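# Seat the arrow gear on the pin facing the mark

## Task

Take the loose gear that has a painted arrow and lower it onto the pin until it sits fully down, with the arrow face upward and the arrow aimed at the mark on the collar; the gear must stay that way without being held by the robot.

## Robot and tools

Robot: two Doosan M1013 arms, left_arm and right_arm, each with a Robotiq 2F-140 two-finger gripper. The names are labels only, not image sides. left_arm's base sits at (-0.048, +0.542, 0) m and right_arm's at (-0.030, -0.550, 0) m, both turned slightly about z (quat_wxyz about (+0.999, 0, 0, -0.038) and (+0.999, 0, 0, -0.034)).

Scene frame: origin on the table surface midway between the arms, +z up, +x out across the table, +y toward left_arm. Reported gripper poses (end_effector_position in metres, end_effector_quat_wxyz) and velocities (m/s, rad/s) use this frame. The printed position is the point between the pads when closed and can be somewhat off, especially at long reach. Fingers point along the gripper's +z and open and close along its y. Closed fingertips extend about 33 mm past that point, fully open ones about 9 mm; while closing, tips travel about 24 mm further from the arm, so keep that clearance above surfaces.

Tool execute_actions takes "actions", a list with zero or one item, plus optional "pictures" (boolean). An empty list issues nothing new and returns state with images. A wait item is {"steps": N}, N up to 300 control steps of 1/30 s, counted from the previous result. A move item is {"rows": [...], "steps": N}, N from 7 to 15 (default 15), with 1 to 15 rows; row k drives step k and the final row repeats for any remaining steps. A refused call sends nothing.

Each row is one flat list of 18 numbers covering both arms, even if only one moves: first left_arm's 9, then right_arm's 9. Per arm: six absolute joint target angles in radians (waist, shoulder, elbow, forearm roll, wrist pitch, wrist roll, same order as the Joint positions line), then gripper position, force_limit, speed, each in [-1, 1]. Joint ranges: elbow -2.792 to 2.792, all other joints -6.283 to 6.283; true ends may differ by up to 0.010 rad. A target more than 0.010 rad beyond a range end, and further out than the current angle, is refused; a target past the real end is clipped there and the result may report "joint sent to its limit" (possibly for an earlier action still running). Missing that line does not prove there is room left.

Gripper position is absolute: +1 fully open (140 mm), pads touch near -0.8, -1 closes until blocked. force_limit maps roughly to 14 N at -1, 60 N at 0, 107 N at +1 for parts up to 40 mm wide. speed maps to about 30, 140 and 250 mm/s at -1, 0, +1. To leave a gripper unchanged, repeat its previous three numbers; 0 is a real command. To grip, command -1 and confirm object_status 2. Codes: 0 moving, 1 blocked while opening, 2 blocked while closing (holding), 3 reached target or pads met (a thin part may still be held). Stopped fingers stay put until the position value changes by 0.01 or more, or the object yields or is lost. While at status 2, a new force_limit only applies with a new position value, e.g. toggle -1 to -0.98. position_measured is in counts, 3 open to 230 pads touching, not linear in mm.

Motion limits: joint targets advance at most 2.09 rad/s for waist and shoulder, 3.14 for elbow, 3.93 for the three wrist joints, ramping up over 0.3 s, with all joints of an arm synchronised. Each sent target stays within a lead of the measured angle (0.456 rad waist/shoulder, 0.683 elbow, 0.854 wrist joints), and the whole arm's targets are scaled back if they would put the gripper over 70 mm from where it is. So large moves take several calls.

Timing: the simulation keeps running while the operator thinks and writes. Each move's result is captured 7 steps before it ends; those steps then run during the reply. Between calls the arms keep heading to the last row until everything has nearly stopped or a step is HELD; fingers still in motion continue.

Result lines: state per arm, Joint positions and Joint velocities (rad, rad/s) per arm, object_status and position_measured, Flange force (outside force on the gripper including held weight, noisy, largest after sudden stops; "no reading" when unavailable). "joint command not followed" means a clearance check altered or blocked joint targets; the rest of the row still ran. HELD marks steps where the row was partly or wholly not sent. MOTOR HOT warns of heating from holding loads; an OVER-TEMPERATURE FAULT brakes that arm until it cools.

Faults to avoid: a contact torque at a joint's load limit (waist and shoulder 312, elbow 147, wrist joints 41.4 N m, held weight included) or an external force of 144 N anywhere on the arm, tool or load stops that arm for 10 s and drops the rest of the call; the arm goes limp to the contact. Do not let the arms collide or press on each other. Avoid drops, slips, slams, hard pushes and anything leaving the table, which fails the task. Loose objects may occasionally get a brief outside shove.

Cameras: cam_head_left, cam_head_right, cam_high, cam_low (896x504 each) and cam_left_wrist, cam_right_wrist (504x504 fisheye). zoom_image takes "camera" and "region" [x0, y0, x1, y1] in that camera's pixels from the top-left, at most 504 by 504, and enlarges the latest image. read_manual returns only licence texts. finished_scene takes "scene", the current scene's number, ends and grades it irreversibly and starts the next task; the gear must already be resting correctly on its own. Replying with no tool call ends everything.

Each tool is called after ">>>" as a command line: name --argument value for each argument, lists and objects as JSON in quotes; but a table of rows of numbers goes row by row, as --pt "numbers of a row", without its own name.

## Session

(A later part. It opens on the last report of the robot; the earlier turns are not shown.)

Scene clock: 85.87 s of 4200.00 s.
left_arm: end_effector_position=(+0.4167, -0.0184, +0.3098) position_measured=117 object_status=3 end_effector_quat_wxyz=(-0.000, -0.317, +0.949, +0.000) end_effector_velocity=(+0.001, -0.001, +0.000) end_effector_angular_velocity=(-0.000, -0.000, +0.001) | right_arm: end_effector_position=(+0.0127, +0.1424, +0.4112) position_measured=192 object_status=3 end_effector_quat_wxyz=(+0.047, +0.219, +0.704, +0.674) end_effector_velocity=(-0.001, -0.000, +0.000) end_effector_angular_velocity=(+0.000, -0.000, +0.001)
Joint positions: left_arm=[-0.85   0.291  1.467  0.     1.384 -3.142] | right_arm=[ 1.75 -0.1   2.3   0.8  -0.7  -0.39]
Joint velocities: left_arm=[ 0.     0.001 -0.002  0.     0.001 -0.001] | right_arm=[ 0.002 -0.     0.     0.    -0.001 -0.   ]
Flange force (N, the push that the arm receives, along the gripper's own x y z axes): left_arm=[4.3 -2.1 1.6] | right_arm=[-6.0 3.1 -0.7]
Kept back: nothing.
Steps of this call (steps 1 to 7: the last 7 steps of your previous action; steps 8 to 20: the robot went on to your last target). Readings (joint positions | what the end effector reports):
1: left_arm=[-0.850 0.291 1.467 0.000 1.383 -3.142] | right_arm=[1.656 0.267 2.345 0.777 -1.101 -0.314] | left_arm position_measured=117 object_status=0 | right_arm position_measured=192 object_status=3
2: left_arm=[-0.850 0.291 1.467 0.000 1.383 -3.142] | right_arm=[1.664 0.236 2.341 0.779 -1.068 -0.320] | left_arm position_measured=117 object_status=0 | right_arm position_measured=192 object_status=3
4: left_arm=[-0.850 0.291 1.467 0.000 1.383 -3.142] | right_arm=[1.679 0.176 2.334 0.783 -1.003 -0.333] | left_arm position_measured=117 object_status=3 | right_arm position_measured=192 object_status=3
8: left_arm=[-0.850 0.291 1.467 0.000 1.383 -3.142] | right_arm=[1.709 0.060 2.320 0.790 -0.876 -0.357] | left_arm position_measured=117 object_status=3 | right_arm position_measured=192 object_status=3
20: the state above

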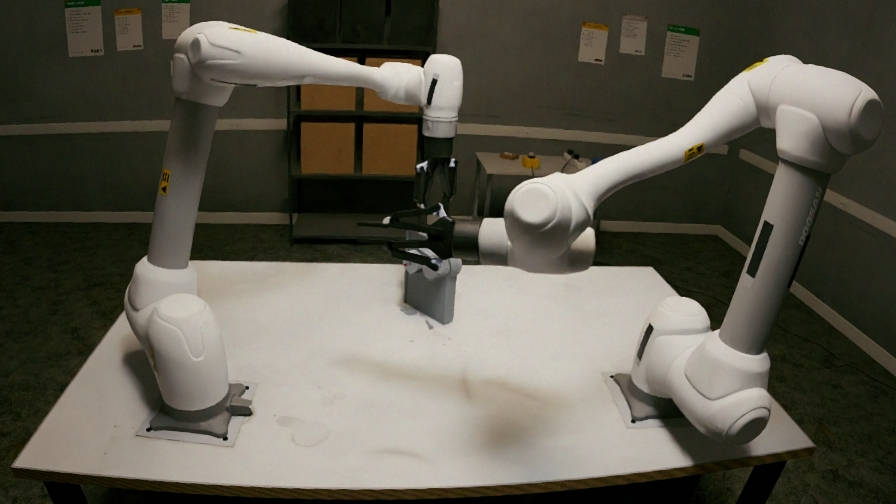

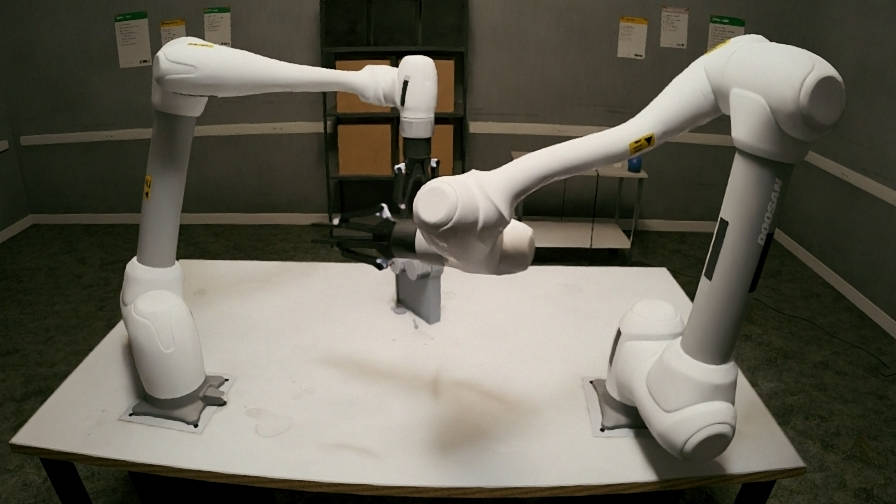

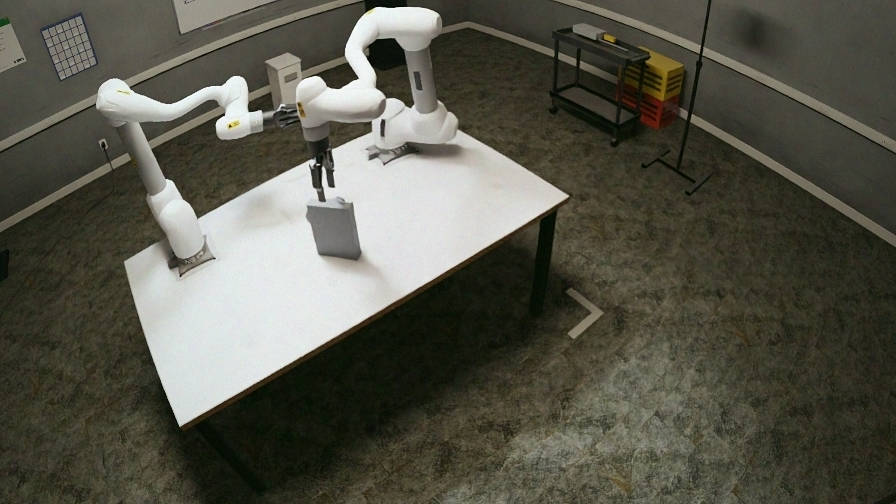

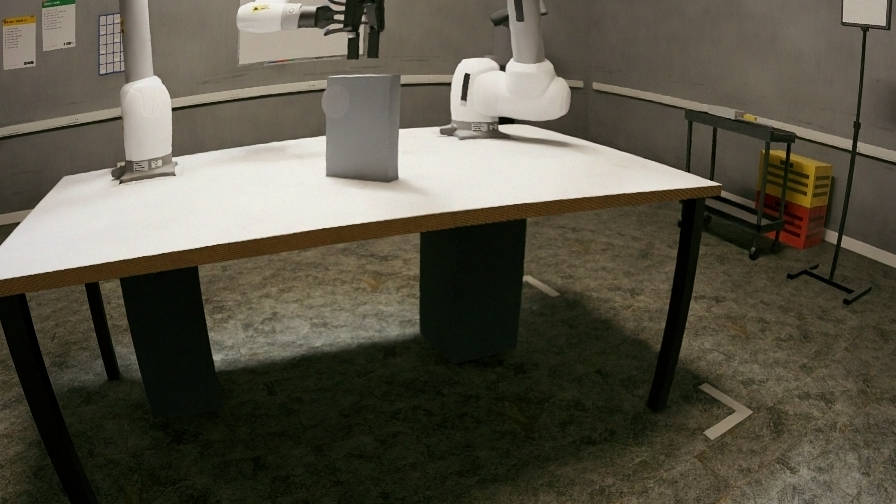

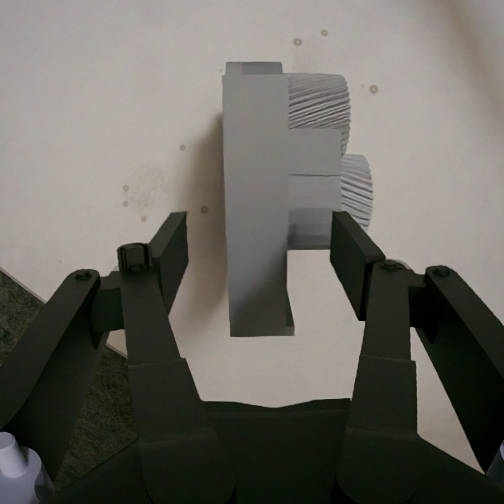

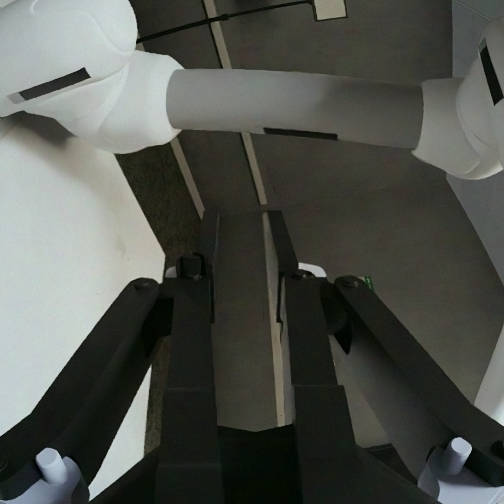

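>>> execute_actions --actions '[{"rows":[[-0.8503,-0.1581,1.9311,0,0.583,-3.1416,0.1,-0.3,0,1.75,-0.3,2.3,0,1.14,-0.3,-0.5,0,0]],"steps":15}]'

>>> execute_actions --actions '[{"steps":20}]'

>>> execute_actions --actions '[{"rows":[[-0.8503,-0.17,2.2,0,-0.2,-3.1416,0.1,-0.3,0,1.75,-0.3,2.3,0,1.14,-0.3,-0.5,0,0]],"steps":14}]'

>>> execute_actions --actions '[{"rows":[[-0.8503,-0.1781,2.5727,0,-0.824,-3.1416,0.1,-0.3,0,1.75,-0.3,2.3,0,1.14,-0.3,-0.5,0,0]],"steps":15}]'

>>> execute_actions --actions '[{"steps":12}]'

>>> execute_actions --actions '[{"rows":[[-0.8503,0.0621,2.6526,0,-1.144,-3.1416,0.1,-0.3,0,1.75,-0.3,2.3,0,1.14,-0.3,-0.5,0,0]],"steps":13}]'

>>> execute_actions --actions '[{"rows":[[-0.8503,0.344,2.6885,0,-1.4617,-3.1416,0.1,-0.3,0,1.75,-0.3,2.3,0,1.14,-0.3,-0.5,0,0]],"steps":15}]'

>>> execute_actions --actions '[{"steps":12}]' --pictures true

Scene clock: 86.70 s of 4200.00 s.
left_arm: end_effector_position=(+0.4124, -0.0127, +0.3464) position_measured=117 object_status=3 end_effector_quat_wxyz=(+0.051, -0.313, +0.936, -0.153) end_effector_velocity=(-0.068, +0.090, +0.345) end_effector_angular_velocity=(-2.052, -1.542, -0.001) | right_arm: end_effector_position=(-0.0705, +0.1391, +0.3969) position_measured=192 object_status=3 end_effector_quat_wxyz=(+0.000, +0.083, +0.771, +0.632) end_effector_velocity=(-0.402, -0.117, -0.200) end_effector_angular_velocity=(-1.038, -0.555, +1.389)
Joint positions: left_arm=[-0.85   0.106  1.658 -0.     1.054 -3.142] | right_arm=[ 1.75  -0.162  2.3    0.554 -0.416 -0.362]
Joint velocities: left_arm=[-0.001 -1.487  1.532 -0.    -2.612  0.001] | right_arm=[-0.    -0.313 -0.001 -1.244  1.689  0.141]
Flange force (N, the push that the arm receives, along the gripper's own x y z axes): left_arm=[4.0 -0.3 1.3] | right_arm=no reading
Steps of this call (steps 1 to 15: the robot went on to your last target; steps 16 to 17: nothing new was sent; steps 18 to 25: the first 8 steps of this action). Readings (joint positions | what the end effector reports):
18: left_arm=[-0.850 0.291 1.467 -0.000 1.383 -3.142] | right_arm=[1.750 -0.100 2.300 0.800 -0.700 -0.390] | left_arm position_measured=117 object_status=3 | right_arm position_measured=192 object_status=3
19: left_arm=[-0.850 0.287 1.471 -0.000 1.377 -3.142] | right_arm=[1.750 -0.102 2.300 0.794 -0.693 -0.390] | left_arm position_measured=117 object_status=3 | right_arm position_measured=192 object_status=3
21: left_arm=[-0.850 0.258 1.502 -0.000 1.324 -3.142] | right_arm=[1.750 -0.115 2.300 0.741 -0.637 -0.384] | left_arm position_measured=117 object_status=3 | right_arm position_measured=192 object_status=3
25: the state above

Scene clock: 87.37 s of 4200.00 s.
left_arm: end_effector_position=(+0.3915, +0.0151, +0.4174) position_measured=117 object_status=3 end_effector_quat_wxyz=(+0.121, -0.293, +0.876, -0.363) end_effector_velocity=(-0.000, +0.000, -0.000) end_effector_angular_velocity=(+0.001, +0.001, +0.000) | right_arm: end_effector_position=(-0.1419, -0.0805, +0.2033) position_measured=192 object_status=3 end_effector_quat_wxyz=(-0.024, -0.168, +0.960, +0.223) end_effector_velocity=(+0.081, -0.448, -0.173) end_effector_angular_velocity=(-1.349, -0.393, +0.288)
Joint positions: left_arm=[-0.85  -0.158  1.931 -0.     0.583 -3.142] | right_arm=[ 1.75  -0.27   2.3    0.12   0.668 -0.314]
Joint velocities: left_arm=[ 0.     0.    -0.    -0.     0.001  0.   ] | right_arm=[-0.    -0.095 -0.    -0.377  1.487  0.043]
Flange force (N, the push that the arm receives, along the gripper's own x y z axes): left_arm=[5.7 0.0 3.1] | right_arm=[-2.9 2.5 1.3]
Kept back: nothing.
Steps of this call (steps 1 to 7: the last 7 steps of your previous action; steps 8 to 20: the robot went on to your last target). Readings (joint positions | what the end effector reports):
1: left_arm=[-0.850 0.057 1.708 -0.000 0.967 -3.142] | right_arm=[1.750 -0.172 2.300 0.513 -0.359 -0.358] | left_arm position_measured=117 object_status=3 | right_arm position_measured=192 object_status=3
2: left_arm=[-0.850 0.011 1.756 -0.000 0.885 -3.142] | right_arm=[1.750 -0.182 2.300 0.474 -0.300 -0.354] | left_arm position_measured=117 object_status=3 | right_arm position_measured=192 object_status=3
4: left_arm=[-0.850 -0.071 1.841 -0.000 0.739 -3.142] | right_arm=[1.750 -0.199 2.300 0.406 -0.184 -0.346] | left_arm position_measured=117 object_status=3 | right_arm position_measured=192 object_status=3
8: left_arm=[-0.850 -0.155 1.928 -0.000 0.589 -3.142] | right_arm=[1.750 -0.225 2.300 0.301 0.041 -0.334] | left_arm position_measured=117 object_status=3 | right_arm position_measured=192 object_status=3
20: the state above

Scene clock: 87.60 s of 4200.00 s.
left_arm: end_effector_position=(+0.4053, -0.0033, +0.4152) position_measured=117 object_status=3 end_effector_quat_wxyz=(+0.146, -0.281, +0.842, -0.437) end_effector_velocity=(+0.101, -0.135, +0.009) end_effector_angular_velocity=(-1.350, -1.012, +0.001) | right_arm: end_effector_position=(-0.1137, -0.1905, +0.1795) position_measured=192 object_status=3 end_effector_quat_wxyz=(-0.008, -0.198, +0.978, +0.060) end_effector_velocity=(+0.147, -0.464, -0.025) end_effector_angular_velocity=(-1.302, -0.453, +0.154)
Joint positions: left_arm=[-0.85  -0.162  2.019 -0.     0.328 -3.142] | right_arm=[ 1.75  -0.292  2.3    0.031  1.017 -0.304]
Joint velocities: left_arm=[-0.    -0.038  0.87  -0.001 -2.52  -0.001] | right_arm=[ 0.    -0.092  0.    -0.364  1.436  0.041]
Flange force (N, the push that the arm receives, along the gripper's own x y z axes): left_arm=no reading | right_arm=[-2.2 0.7 -0.9]
Steps of this call (steps 1 to 7: the first 7 steps of this action). Readings (joint positions | what the end effector reports):
1: left_arm=[-0.850 -0.158 1.931 -0.000 0.583 -3.142] | right_arm=[1.750 -0.273 2.300 0.107 0.718 -0.312] | left_arm position_measured=117 object_status=3 | right_arm position_measured=192 object_status=3
2: left_arm=[-0.850 -0.158 1.933 -0.000 0.576 -3.142] | right_arm=[1.750 -0.276 2.300 0.094 0.768 -0.311] | left_arm position_measured=117 object_status=3 | right_arm position_measured=192 object_status=3
4: left_arm=[-0.850 -0.159 1.953 -0.000 0.520 -3.142] | right_arm=[1.750 -0.283 2.300 0.069 0.868 -0.308] | left_arm position_measured=117 object_status=3 | right_arm position_measured=192 object_status=3
7: the state above

Scene clock: 88.10 s of 4200.00 s.
left_arm: end_effector_position=(+0.3797, +0.0307, +0.3849) position_measured=117 object_status=3 end_effector_quat_wxyz=(+0.211, -0.236, +0.707, -0.632) end_effector_velocity=(-0.217, +0.286, -0.243) end_effector_angular_velocity=(-0.585, -0.439, -0.001) | right_arm: end_effector_position=(-0.1004, -0.2304, +0.1797) position_measured=192 object_status=3 end_effector_quat_wxyz=(+0.000, -0.204, +0.979, +0.001) end_effector_velocity=(+0.000, -0.000, -0.000) end_effector_angular_velocity=(+0.000, +0.000, -0.001)
Joint positions: left_arm=[-0.85  -0.174  2.402 -0.    -0.545 -3.142] | right_arm=[ 1.75 -0.3   2.3  -0.    1.14 -0.3 ]
Joint velocities: left_arm=[-0.002 -0.025  1.113 -0.001 -1.818  0.   ] | right_arm=[-0.001 -0.     0.001  0.    -0.001 -0.   ]
Flange force (N, the push that the arm receives, along the gripper's own x y z axes): left_arm=no reading | right_arm=[2.3 0.8 -2.9]
Steps of this call (steps 1 to 7: the last 7 steps of your previous action; steps 8 to 15: the first 8 steps of this action). Readings (joint positions | what the end effector reports):
8: left_arm=[-0.850 -0.170 2.198 -0.000 -0.194 -3.142] | right_arm=[1.750 -0.300 2.300 0.000 1.140 -0.300] | left_arm position_measured=117 object_status=3 | right_arm position_measured=192 object_status=3
9: left_arm=[-0.850 -0.170 2.205 -0.000 -0.212 -3.142] | right_arm=[1.750 -0.300 2.300 0.000 1.140 -0.300] | left_arm position_measured=117 object_status=3 | right_arm position_measured=192 object_status=3
11: left_arm=[-0.850 -0.171 2.246 -0.000 -0.288 -3.142] | right_arm=[1.750 -0.300 2.300 0.000 1.140 -0.300] | left_arm position_measured=117 object_status=3 | right_arm position_measured=192 object_status=3
15: the state above

Scene clock: 88.50 s of 4200.00 s.
left_arm: end_effector_position=(+0.3418, +0.0811, +0.3527) position_measured=117 object_status=3 end_effector_quat_wxyz=(+0.224, -0.224, +0.671, -0.671) end_effector_velocity=(-0.001, +0.000, -0.001) end_effector_angular_velocity=(+0.001, +0.001, -0.001) | right_arm: end_effector_position=(-0.1004, -0.2304, +0.1797) position_measured=192 object_status=3 end_effector_quat_wxyz=(+0.000, -0.204, +0.979, +0.001) end_effector_velocity=(+0.000, +0.000, +0.000) end_effector_angular_velocity=(+0.000, +0.000, -0.001)
Joint positions: left_arm=[-0.85  -0.178  2.573 -0.    -0.824 -3.142] | right_arm=[ 1.75 -0.3   2.3   0.    1.14 -0.3 ]
Joint velocities: left_arm=[-0.001 -0.     0.002  0.    -0.001 -0.   ] | right_arm=[-0.001 -0.    -0.001  0.     0.001  0.   ]
Flange force (N, the push that the arm receives, along the gripper's own x y z axes): left_arm=no reading | right_arm=[-1.4 -1.6 -2.8]
Kept back: nothing.
Steps of this call (steps 1 to 7: the last 7 steps of your previous action; steps 8 to 12: the robot went on to your last target). Readings (joint positions | what the end effector reports):
1: left_arm=[-0.850 -0.175 2.439 -0.000 -0.606 -3.142] | right_arm=[1.750 -0.300 2.300 -0.000 1.140 -0.300] | left_arm position_measured=117 object_status=3 | right_arm position_measured=192 object_status=3
2: left_arm=[-0.850 -0.176 2.476 -0.000 -0.667 -3.142] | right_arm=[1.750 -0.300 2.300 -0.000 1.140 -0.300] | left_arm position_measured=117 object_status=3 | right_arm position_measured=192 object_status=3
4: left_arm=[-0.850 -0.177 2.539 -0.000 -0.768 -3.142] | right_arm=[1.750 -0.300 2.300 0.000 1.140 -0.300] | left_arm position_measured=117 object_status=3 | right_arm position_measured=192 object_status=3
8: left_arm=[-0.850 -0.178 2.572 -0.000 -0.824 -3.142] | right_arm=[1.750 -0.300 2.300 -0.000 1.140 -0.300] | left_arm position_measured=117 object_status=3 | right_arm position_measured=192 object_status=3
12: the state above

Scene clock: 88.70 s of 4200.00 s.
left_arm: end_effector_position=(+0.3439, +0.0783, +0.3161) position_measured=117 object_status=3 end_effector_quat_wxyz=(+0.224, -0.224, +0.671, -0.671) end_effector_velocity=(+0.009, -0.012, -0.432) end_effector_angular_velocity=(+0.011, +0.009, -0.001) | right_arm: end_effector_position=(-0.1004, -0.2304, +0.1797) position_measured=192 object_status=3 end_effector_quat_wxyz=(+0.000, -0.204, +0.979, +0.001) end_effector_velocity=(+0.000, +0.000, +0.000) end_effector_angular_velocity=(+0.001, +0.000, -0.000)
Joint positions: left_arm=[-0.85  -0.084  2.604 -0.    -0.95  -3.142] | right_arm=[ 1.75 -0.3   2.3  -0.    1.14 -0.3 ]
Joint velocities: left_arm=[-0.     1.123  0.371  0.    -1.48  -0.001] | right_arm=[-0.    -0.    -0.001  0.     0.     0.   ]
Flange force (N, the push that the arm receives, along the gripper's own x y z axes): left_arm=[19.1 6.4 4.5] | right_arm=[-6.5 -1.4 -2.6]
Steps of this call (steps 1 to 6: the first 6 steps of this action). Readings (joint positions | what the end effector reports):
1: left_arm=[-0.850 -0.178 2.573 -0.000 -0.824 -3.142] | right_arm=[1.750 -0.300 2.300 -0.000 1.140 -0.300] | left_arm position_measured=117 object_status=3 | right_arm position_measured=192 object_status=3
2: left_arm=[-0.850 -0.175 2.574 -0.000 -0.829 -3.142] | right_arm=[1.750 -0.300 2.300 -0.000 1.140 -0.300] | left_arm position_measured=117 object_status=3 | right_arm position_measured=192 object_status=3
4: left_arm=[-0.850 -0.145 2.584 -0.000 -0.869 -3.142] | right_arm=[1.750 -0.300 2.300 -0.000 1.140 -0.300] | left_arm position_measured=117 object_status=3 | right_arm position_measured=192 object_status=3
6: the state above

Scene clock: 89.20 s of 4200.00 s.
left_arm: end_effector_position=(+0.3435, +0.0789, +0.2097) position_measured=117 object_status=3 end_effector_quat_wxyz=(+0.224, -0.224, +0.671, -0.671) end_effector_velocity=(-0.008, +0.012, -0.350) end_effector_angular_velocity=(+0.022, +0.017, +0.001) | right_arm: end_effector_position=(-0.1004, -0.2304, +0.1797) position_measured=192 object_status=3 end_effector_quat_wxyz=(+0.000, -0.204, +0.979, +0.001) end_effector_velocity=(-0.000, +0.000, +0.000) end_effector_angular_velocity=(+0.001, +0.000, -0.000)
Joint positions: left_arm=[-0.85   0.24   2.675 -0.    -1.344 -3.142] | right_arm=[ 1.75 -0.3   2.3  -0.    1.14 -0.3 ]
Joint velocities: left_arm=[ 0.001  1.18   0.151  0.    -1.304 -0.   ] | right_arm=[-0.    -0.     0.     0.    -0.001  0.   ]
Flange force (N, the push that the arm receives, along the gripper's own x y z axes): left_arm=[14.9 24.2 5.3] | right_arm=[-0.4 -0.9 -2.6]
Steps of this call (steps 1 to 7: the last 7 steps of your previous action; steps 8 to 15: the first 8 steps of this action). Readings (joint positions | what the end effector reports):
8: left_arm=[-0.850 0.062 2.652 -0.000 -1.144 -3.142] | right_arm=[1.750 -0.300 2.300 -0.000 1.140 -0.300] | left_arm position_measured=117 object_status=3 | right_arm position_measured=192 object_status=3
9: left_arm=[-0.850 0.065 2.653 -0.000 -1.148 -3.142] | right_arm=[1.750 -0.300 2.300 -0.000 1.140 -0.300] | left_arm position_measured=117 object_status=3 | right_arm position_measured=192 object_status=3
11: left_arm=[-0.850 0.095 2.657 -0.000 -1.182 -3.142] | right_arm=[1.750 -0.300 2.300 -0.000 1.140 -0.300] | left_arm position_measured=117 object_status=3 | right_arm position_measured=192 object_status=3
15: the state above

Scene clock: 89.60 s of 4200.00 s.
left_arm: end_effector_position=(+0.3418, +0.0812, +0.1805) position_measured=117 object_status=3 end_effector_quat_wxyz=(+0.224, -0.224, +0.671, -0.671) end_effector_velocity=(-0.000, +0.001, -0.002) end_effector_angular_velocity=(+0.003, +0.001, +0.000) | right_arm: end_effector_position=(-0.1004, -0.2304, +0.1797) position_measured=192 object_status=3 end_effector_quat_wxyz=(+0.000, -0.204, +0.979, +0.001) end_effector_velocity=(-0.000, -0.000, -0.001) end_effector_angular_velocity=(-0.001, -0.000, +0.000)
Joint positions: left_arm=[-0.85   0.344  2.688 -0.    -1.462 -3.142] | right_arm=[ 1.75 -0.3   2.3  -0.    1.14 -0.3 ]
Joint velocities: left_arm=[ 0.     0.002  0.002 -0.    -0.001  0.001] | right_arm=[ 0.     0.     0.001 -0.    -0.     0.   ]
Flange force (N, the push that the arm receives, along the gripper's own x y z axes): left_arm=[13.2 9.4 0.7] | right_arm=[-2.8 0.6 -2.2]
Kept back: nothing.
Steps of this call (steps 1 to 7: the last 7 steps of your previous action; steps 8 to 12: the robot went on to your last target). Readings (joint positions | what the end effector reports):
1: left_arm=[-0.850 0.276 2.680 -0.000 -1.385 -3.142] | right_arm=[1.750 -0.300 2.300 -0.000 1.140 -0.300] | left_arm position_measured=117 object_status=3 | right_arm position_measured=192 object_status=3
2: left_arm=[-0.850 0.305 2.684 -0.000 -1.417 -3.142] | right_arm=[1.750 -0.300 2.300 -0.000 1.140 -0.300] | left_arm position_measured=117 object_status=3 | right_arm position_measured=192 object_status=3
4: left_arm=[-0.850 0.338 2.688 -0.000 -1.454 -3.142] | right_arm=[1.750 -0.300 2.300 -0.000 1.140 -0.300] | left_arm position_measured=117 object_status=3 | right_arm position_measured=192 object_status=3
8: left_arm=[-0.850 0.344 2.688 -0.000 -1.462 -3.142] | right_arm=[1.750 -0.300 2.300 -0.000 1.140 -0.300] | left_arm position_measured=117 object_status=3 | right_arm position_measured=192 object_status=3
12: the state above

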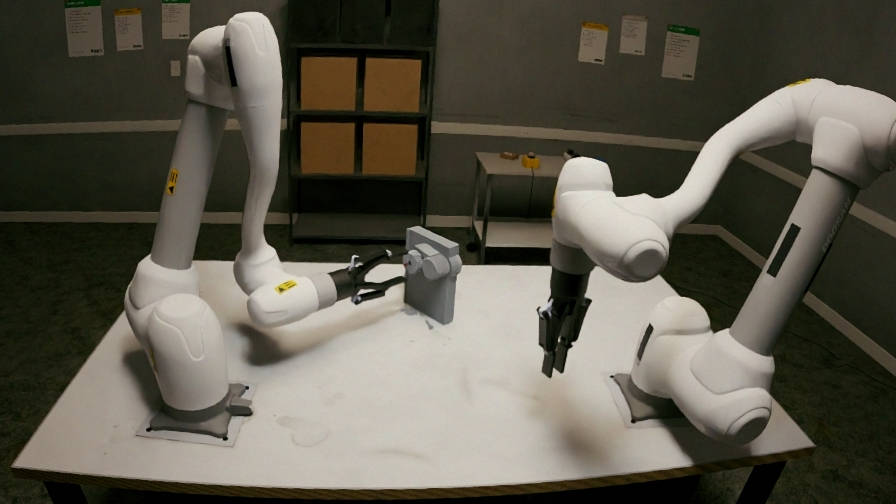

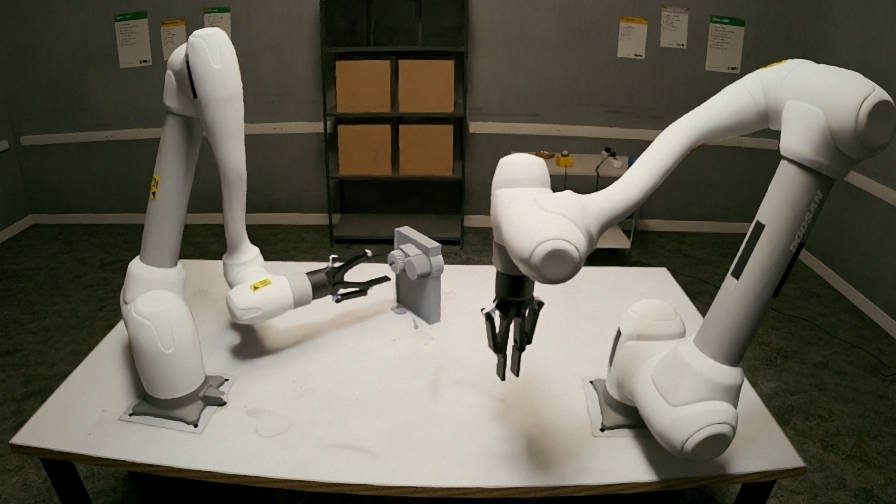

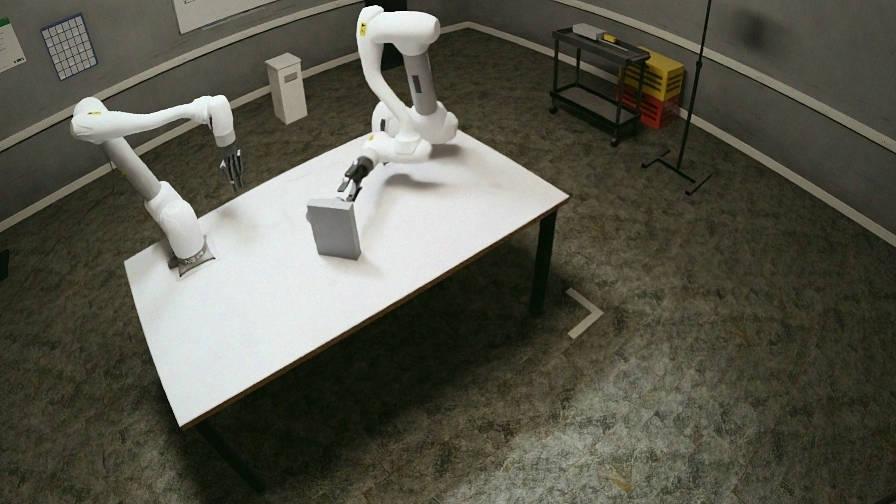

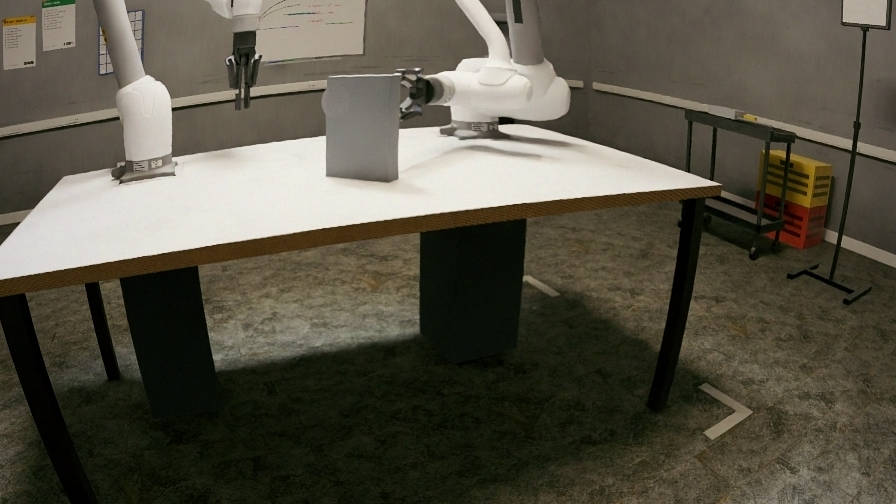

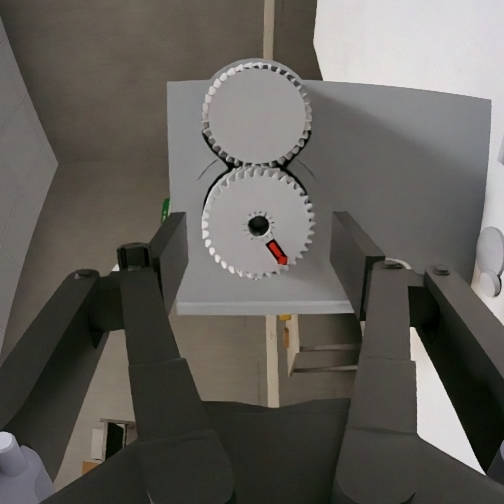

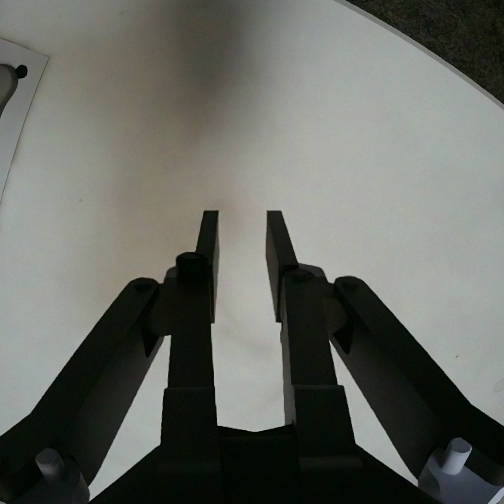

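>>> execute_actions --actions '[{"rows":[[-0.8503,0.3485,2.67,0,-1.448,-3.1416,0.1,-0.3,0,1.75,-0.3,2.3,0,1.14,-0.3,-0.5,0,0],[-0.8503,0.3485,2.67,0,-1.448,-3.1416,0.1,-0.3,0,1.75,-0.3,2.3,0,1.14,-0.3,-0.5,0,0],[-0.8503,0.353,2.652,0,-1.4345,-3.1416,0.1,-0.3,0,1.75,-0.3,2.3,0,1.14,-0.3,-0.5,0,0],[-0.8503,0.353,2.652,0,-1.4345,-3.1416,0.1,-0.3,0,1.75,-0.3,2.3,0,1.14,-0.3,-0.5,0,0],[-0.8503,0.3577,2.6342,0,-1.4211,-3.1416,0.1,-0.3,0,1.75,-0.3,2.3,0,1.14,-0.3,-0.5,0,0]],"steps":12}]'

>>> execute_actions --actions '[{"steps":12}]' --pictures true

>>> zoom_image --camera "cam_left_wrist" --region '[160,140,360,340]'

Scene clock: 98.90 s of 4200.00 s.
left_arm: end_effector_position=(+0.3529, +0.0663, +0.1807) position_measured=117 object_status=3 end_effector_quat_wxyz=(+0.224, -0.224, +0.671, -0.671) end_effector_velocity=(+0.078, -0.104, +0.005) end_effector_angular_velocity=(-0.007, -0.007, +0.001) | right_arm: end_effector_position=(-0.1004, -0.2304, +0.1797) position_measured=192 object_status=3 end_effector_quat_wxyz=(+0.000, -0.204, +0.979, +0.001) end_effector_velocity=(-0.000, +0.000, +0.001) end_effector_angular_velocity=(+0.000, -0.000, +0.001)
Joint positions: left_arm=[-0.85   0.352  2.655  0.    -1.437 -3.142] | right_arm=[ 1.75 -0.3   2.3  -0.    1.14 -0.3 ]
Joint velocities: left_arm=[ 0.     0.055 -0.232 -0.001  0.168  0.001] | right_arm=[ 0.001  0.    -0.001 -0.001  0.001  0.   ]
Flange force (N, the push that the arm receives, along the gripper's own x y z axes): left_arm=[10.1 18.3 5.4] | right_arm=[-0.5 0.5 -1.7]
Steps of this call (steps 1 to 30: the robot went on to your last target; steps 31 to 90: nothing new was sent; then 6.13 s passed at rest; steps 91 to 95: the first 5 steps of this action). Readings (joint positions | what the end effector reports):
91: left_arm=[-0.850 0.344 2.688 0.000 -1.462 -3.142] | right_arm=[1.750 -0.300 2.300 -0.000 1.140 -0.300] | left_arm position_measured=117 object_status=3 | right_arm position_measured=192 object_status=3
92: left_arm=[-0.850 0.345 2.684 0.000 -1.458 -3.142] | right_arm=[1.750 -0.300 2.300 -0.000 1.140 -0.300] | left_arm position_measured=117 object_status=3 | right_arm position_measured=192 object_status=3
94: left_arm=[-0.850 0.350 2.665 0.000 -1.444 -3.142] | right_arm=[1.750 -0.300 2.300 -0.000 1.140 -0.300] | left_arm position_measured=117 object_status=3 | right_arm position_measured=192 object_status=3
95: the state above

Scene clock: 99.30 s of 4200.00 s.
left_arm: end_effector_position=(+0.3601, +0.0568, +0.1805) position_measured=117 object_status=3 end_effector_quat_wxyz=(+0.224, -0.224, +0.671, -0.671) end_effector_velocity=(-0.000, -0.000, +0.000) end_effector_angular_velocity=(-0.000, -0.000, -0.000) | right_arm: end_effector_position=(-0.1004, -0.2304, +0.1797) position_measured=192 object_status=3 end_effector_quat_wxyz=(+0.000, -0.204, +0.979, +0.001) end_effector_velocity=(+0.000, +0.000, +0.000) end_effector_angular_velocity=(-0.000, -0.000, -0.001)
Joint positions: left_arm=[-0.85   0.358  2.634  0.    -1.421 -3.142] | right_arm=[ 1.75 -0.3   2.3  -0.    1.14 -0.3 ]
Joint velocities: left_arm=[-0.    -0.001  0.     0.     0.    -0.   ] | right_arm=[-0.001 -0.    -0.001 -0.     0.001  0.   ]
Flange force (N, the push that the arm receives, along the gripper's own x y z axes): left_arm=[14.1 7.1 1.6] | right_arm=[-5.3 0.2 -1.5]
Kept back: nothing.
Steps of this call (steps 1 to 7: the last 7 steps of your previous action; steps 8 to 12: the robot went on to your last target). Readings (joint positions | what the end effector reports):
1: left_arm=[-0.850 0.354 2.647 0.000 -1.430 -3.142] | right_arm=[1.750 -0.300 2.300 -0.000 1.140 -0.300] | left_arm position_measured=117 object_status=3 | right_arm position_measured=192 object_status=3
2: left_arm=[-0.850 0.357 2.638 0.000 -1.424 -3.142] | right_arm=[1.750 -0.300 2.300 -0.000 1.140 -0.300] | left_arm position_measured=117 object_status=3 | right_arm position_measured=192 object_status=3
4: left_arm=[-0.850 0.358 2.634 0.000 -1.421 -3.142] | right_arm=[1.750 -0.300 2.300 -0.000 1.140 -0.300] | left_arm position_measured=117 object_status=3 | right_arm position_measured=192 object_status=3
8: left_arm=[-0.850 0.358 2.634 0.000 -1.421 -3.142] | right_arm=[1.750 -0.300 2.300 -0.000 1.140 -0.300] | left_arm position_measured=117 object_status=3 | right_arm position_measured=192 object_status=3
12: the state above

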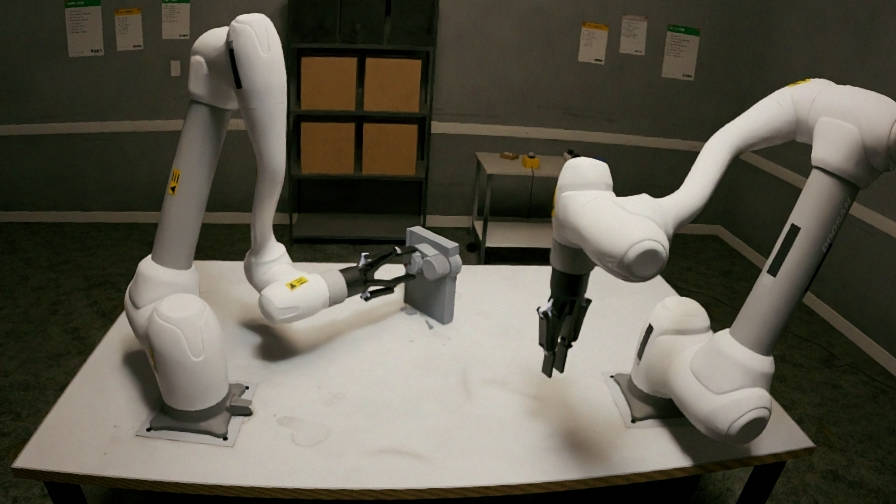

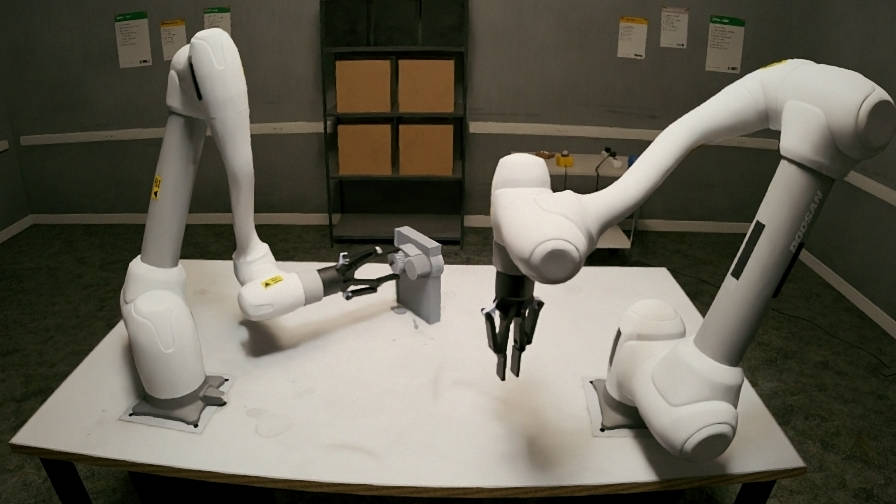

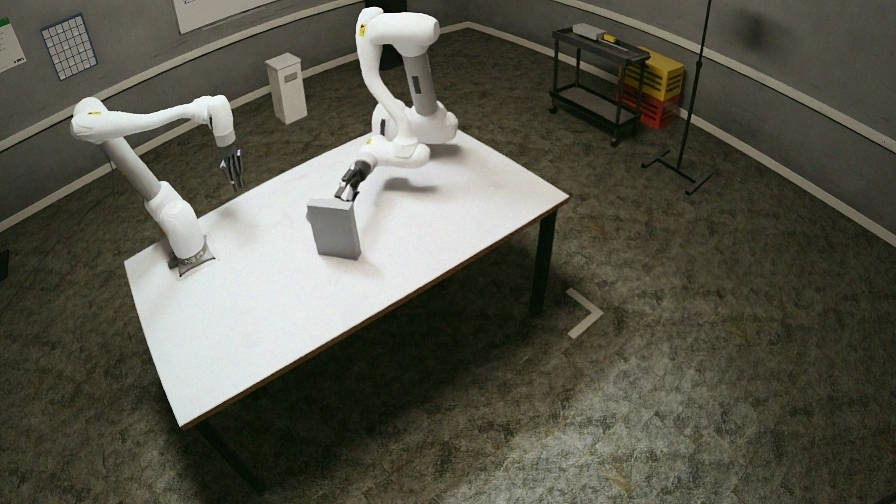

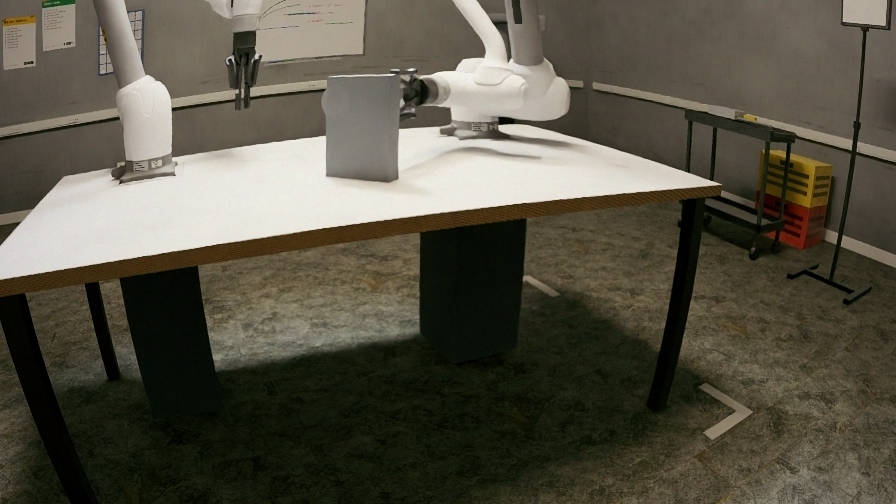

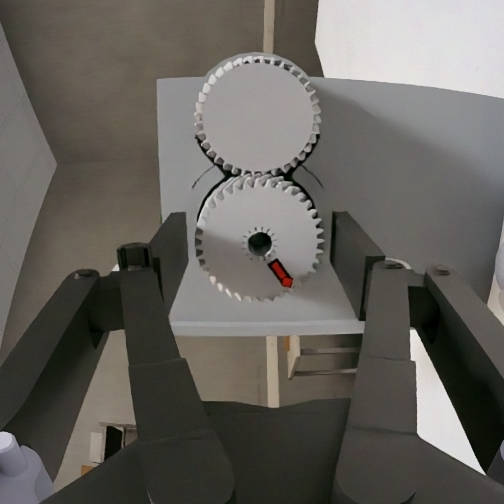

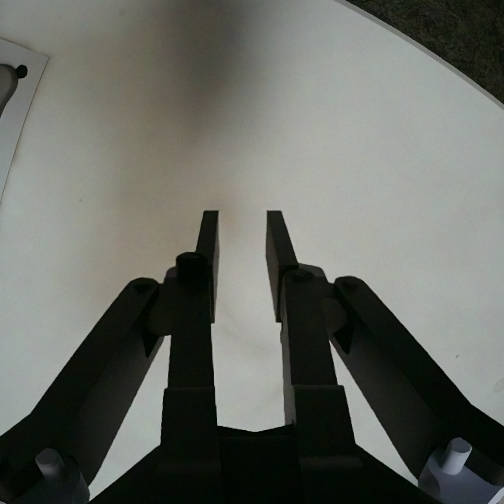

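Region (160, 140, 360, 340) of cam_left_wrist's 504x504 image, scaled by 2.520, with more detail than that image has.

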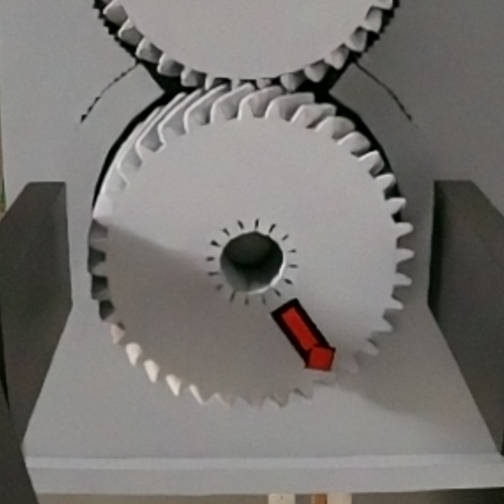

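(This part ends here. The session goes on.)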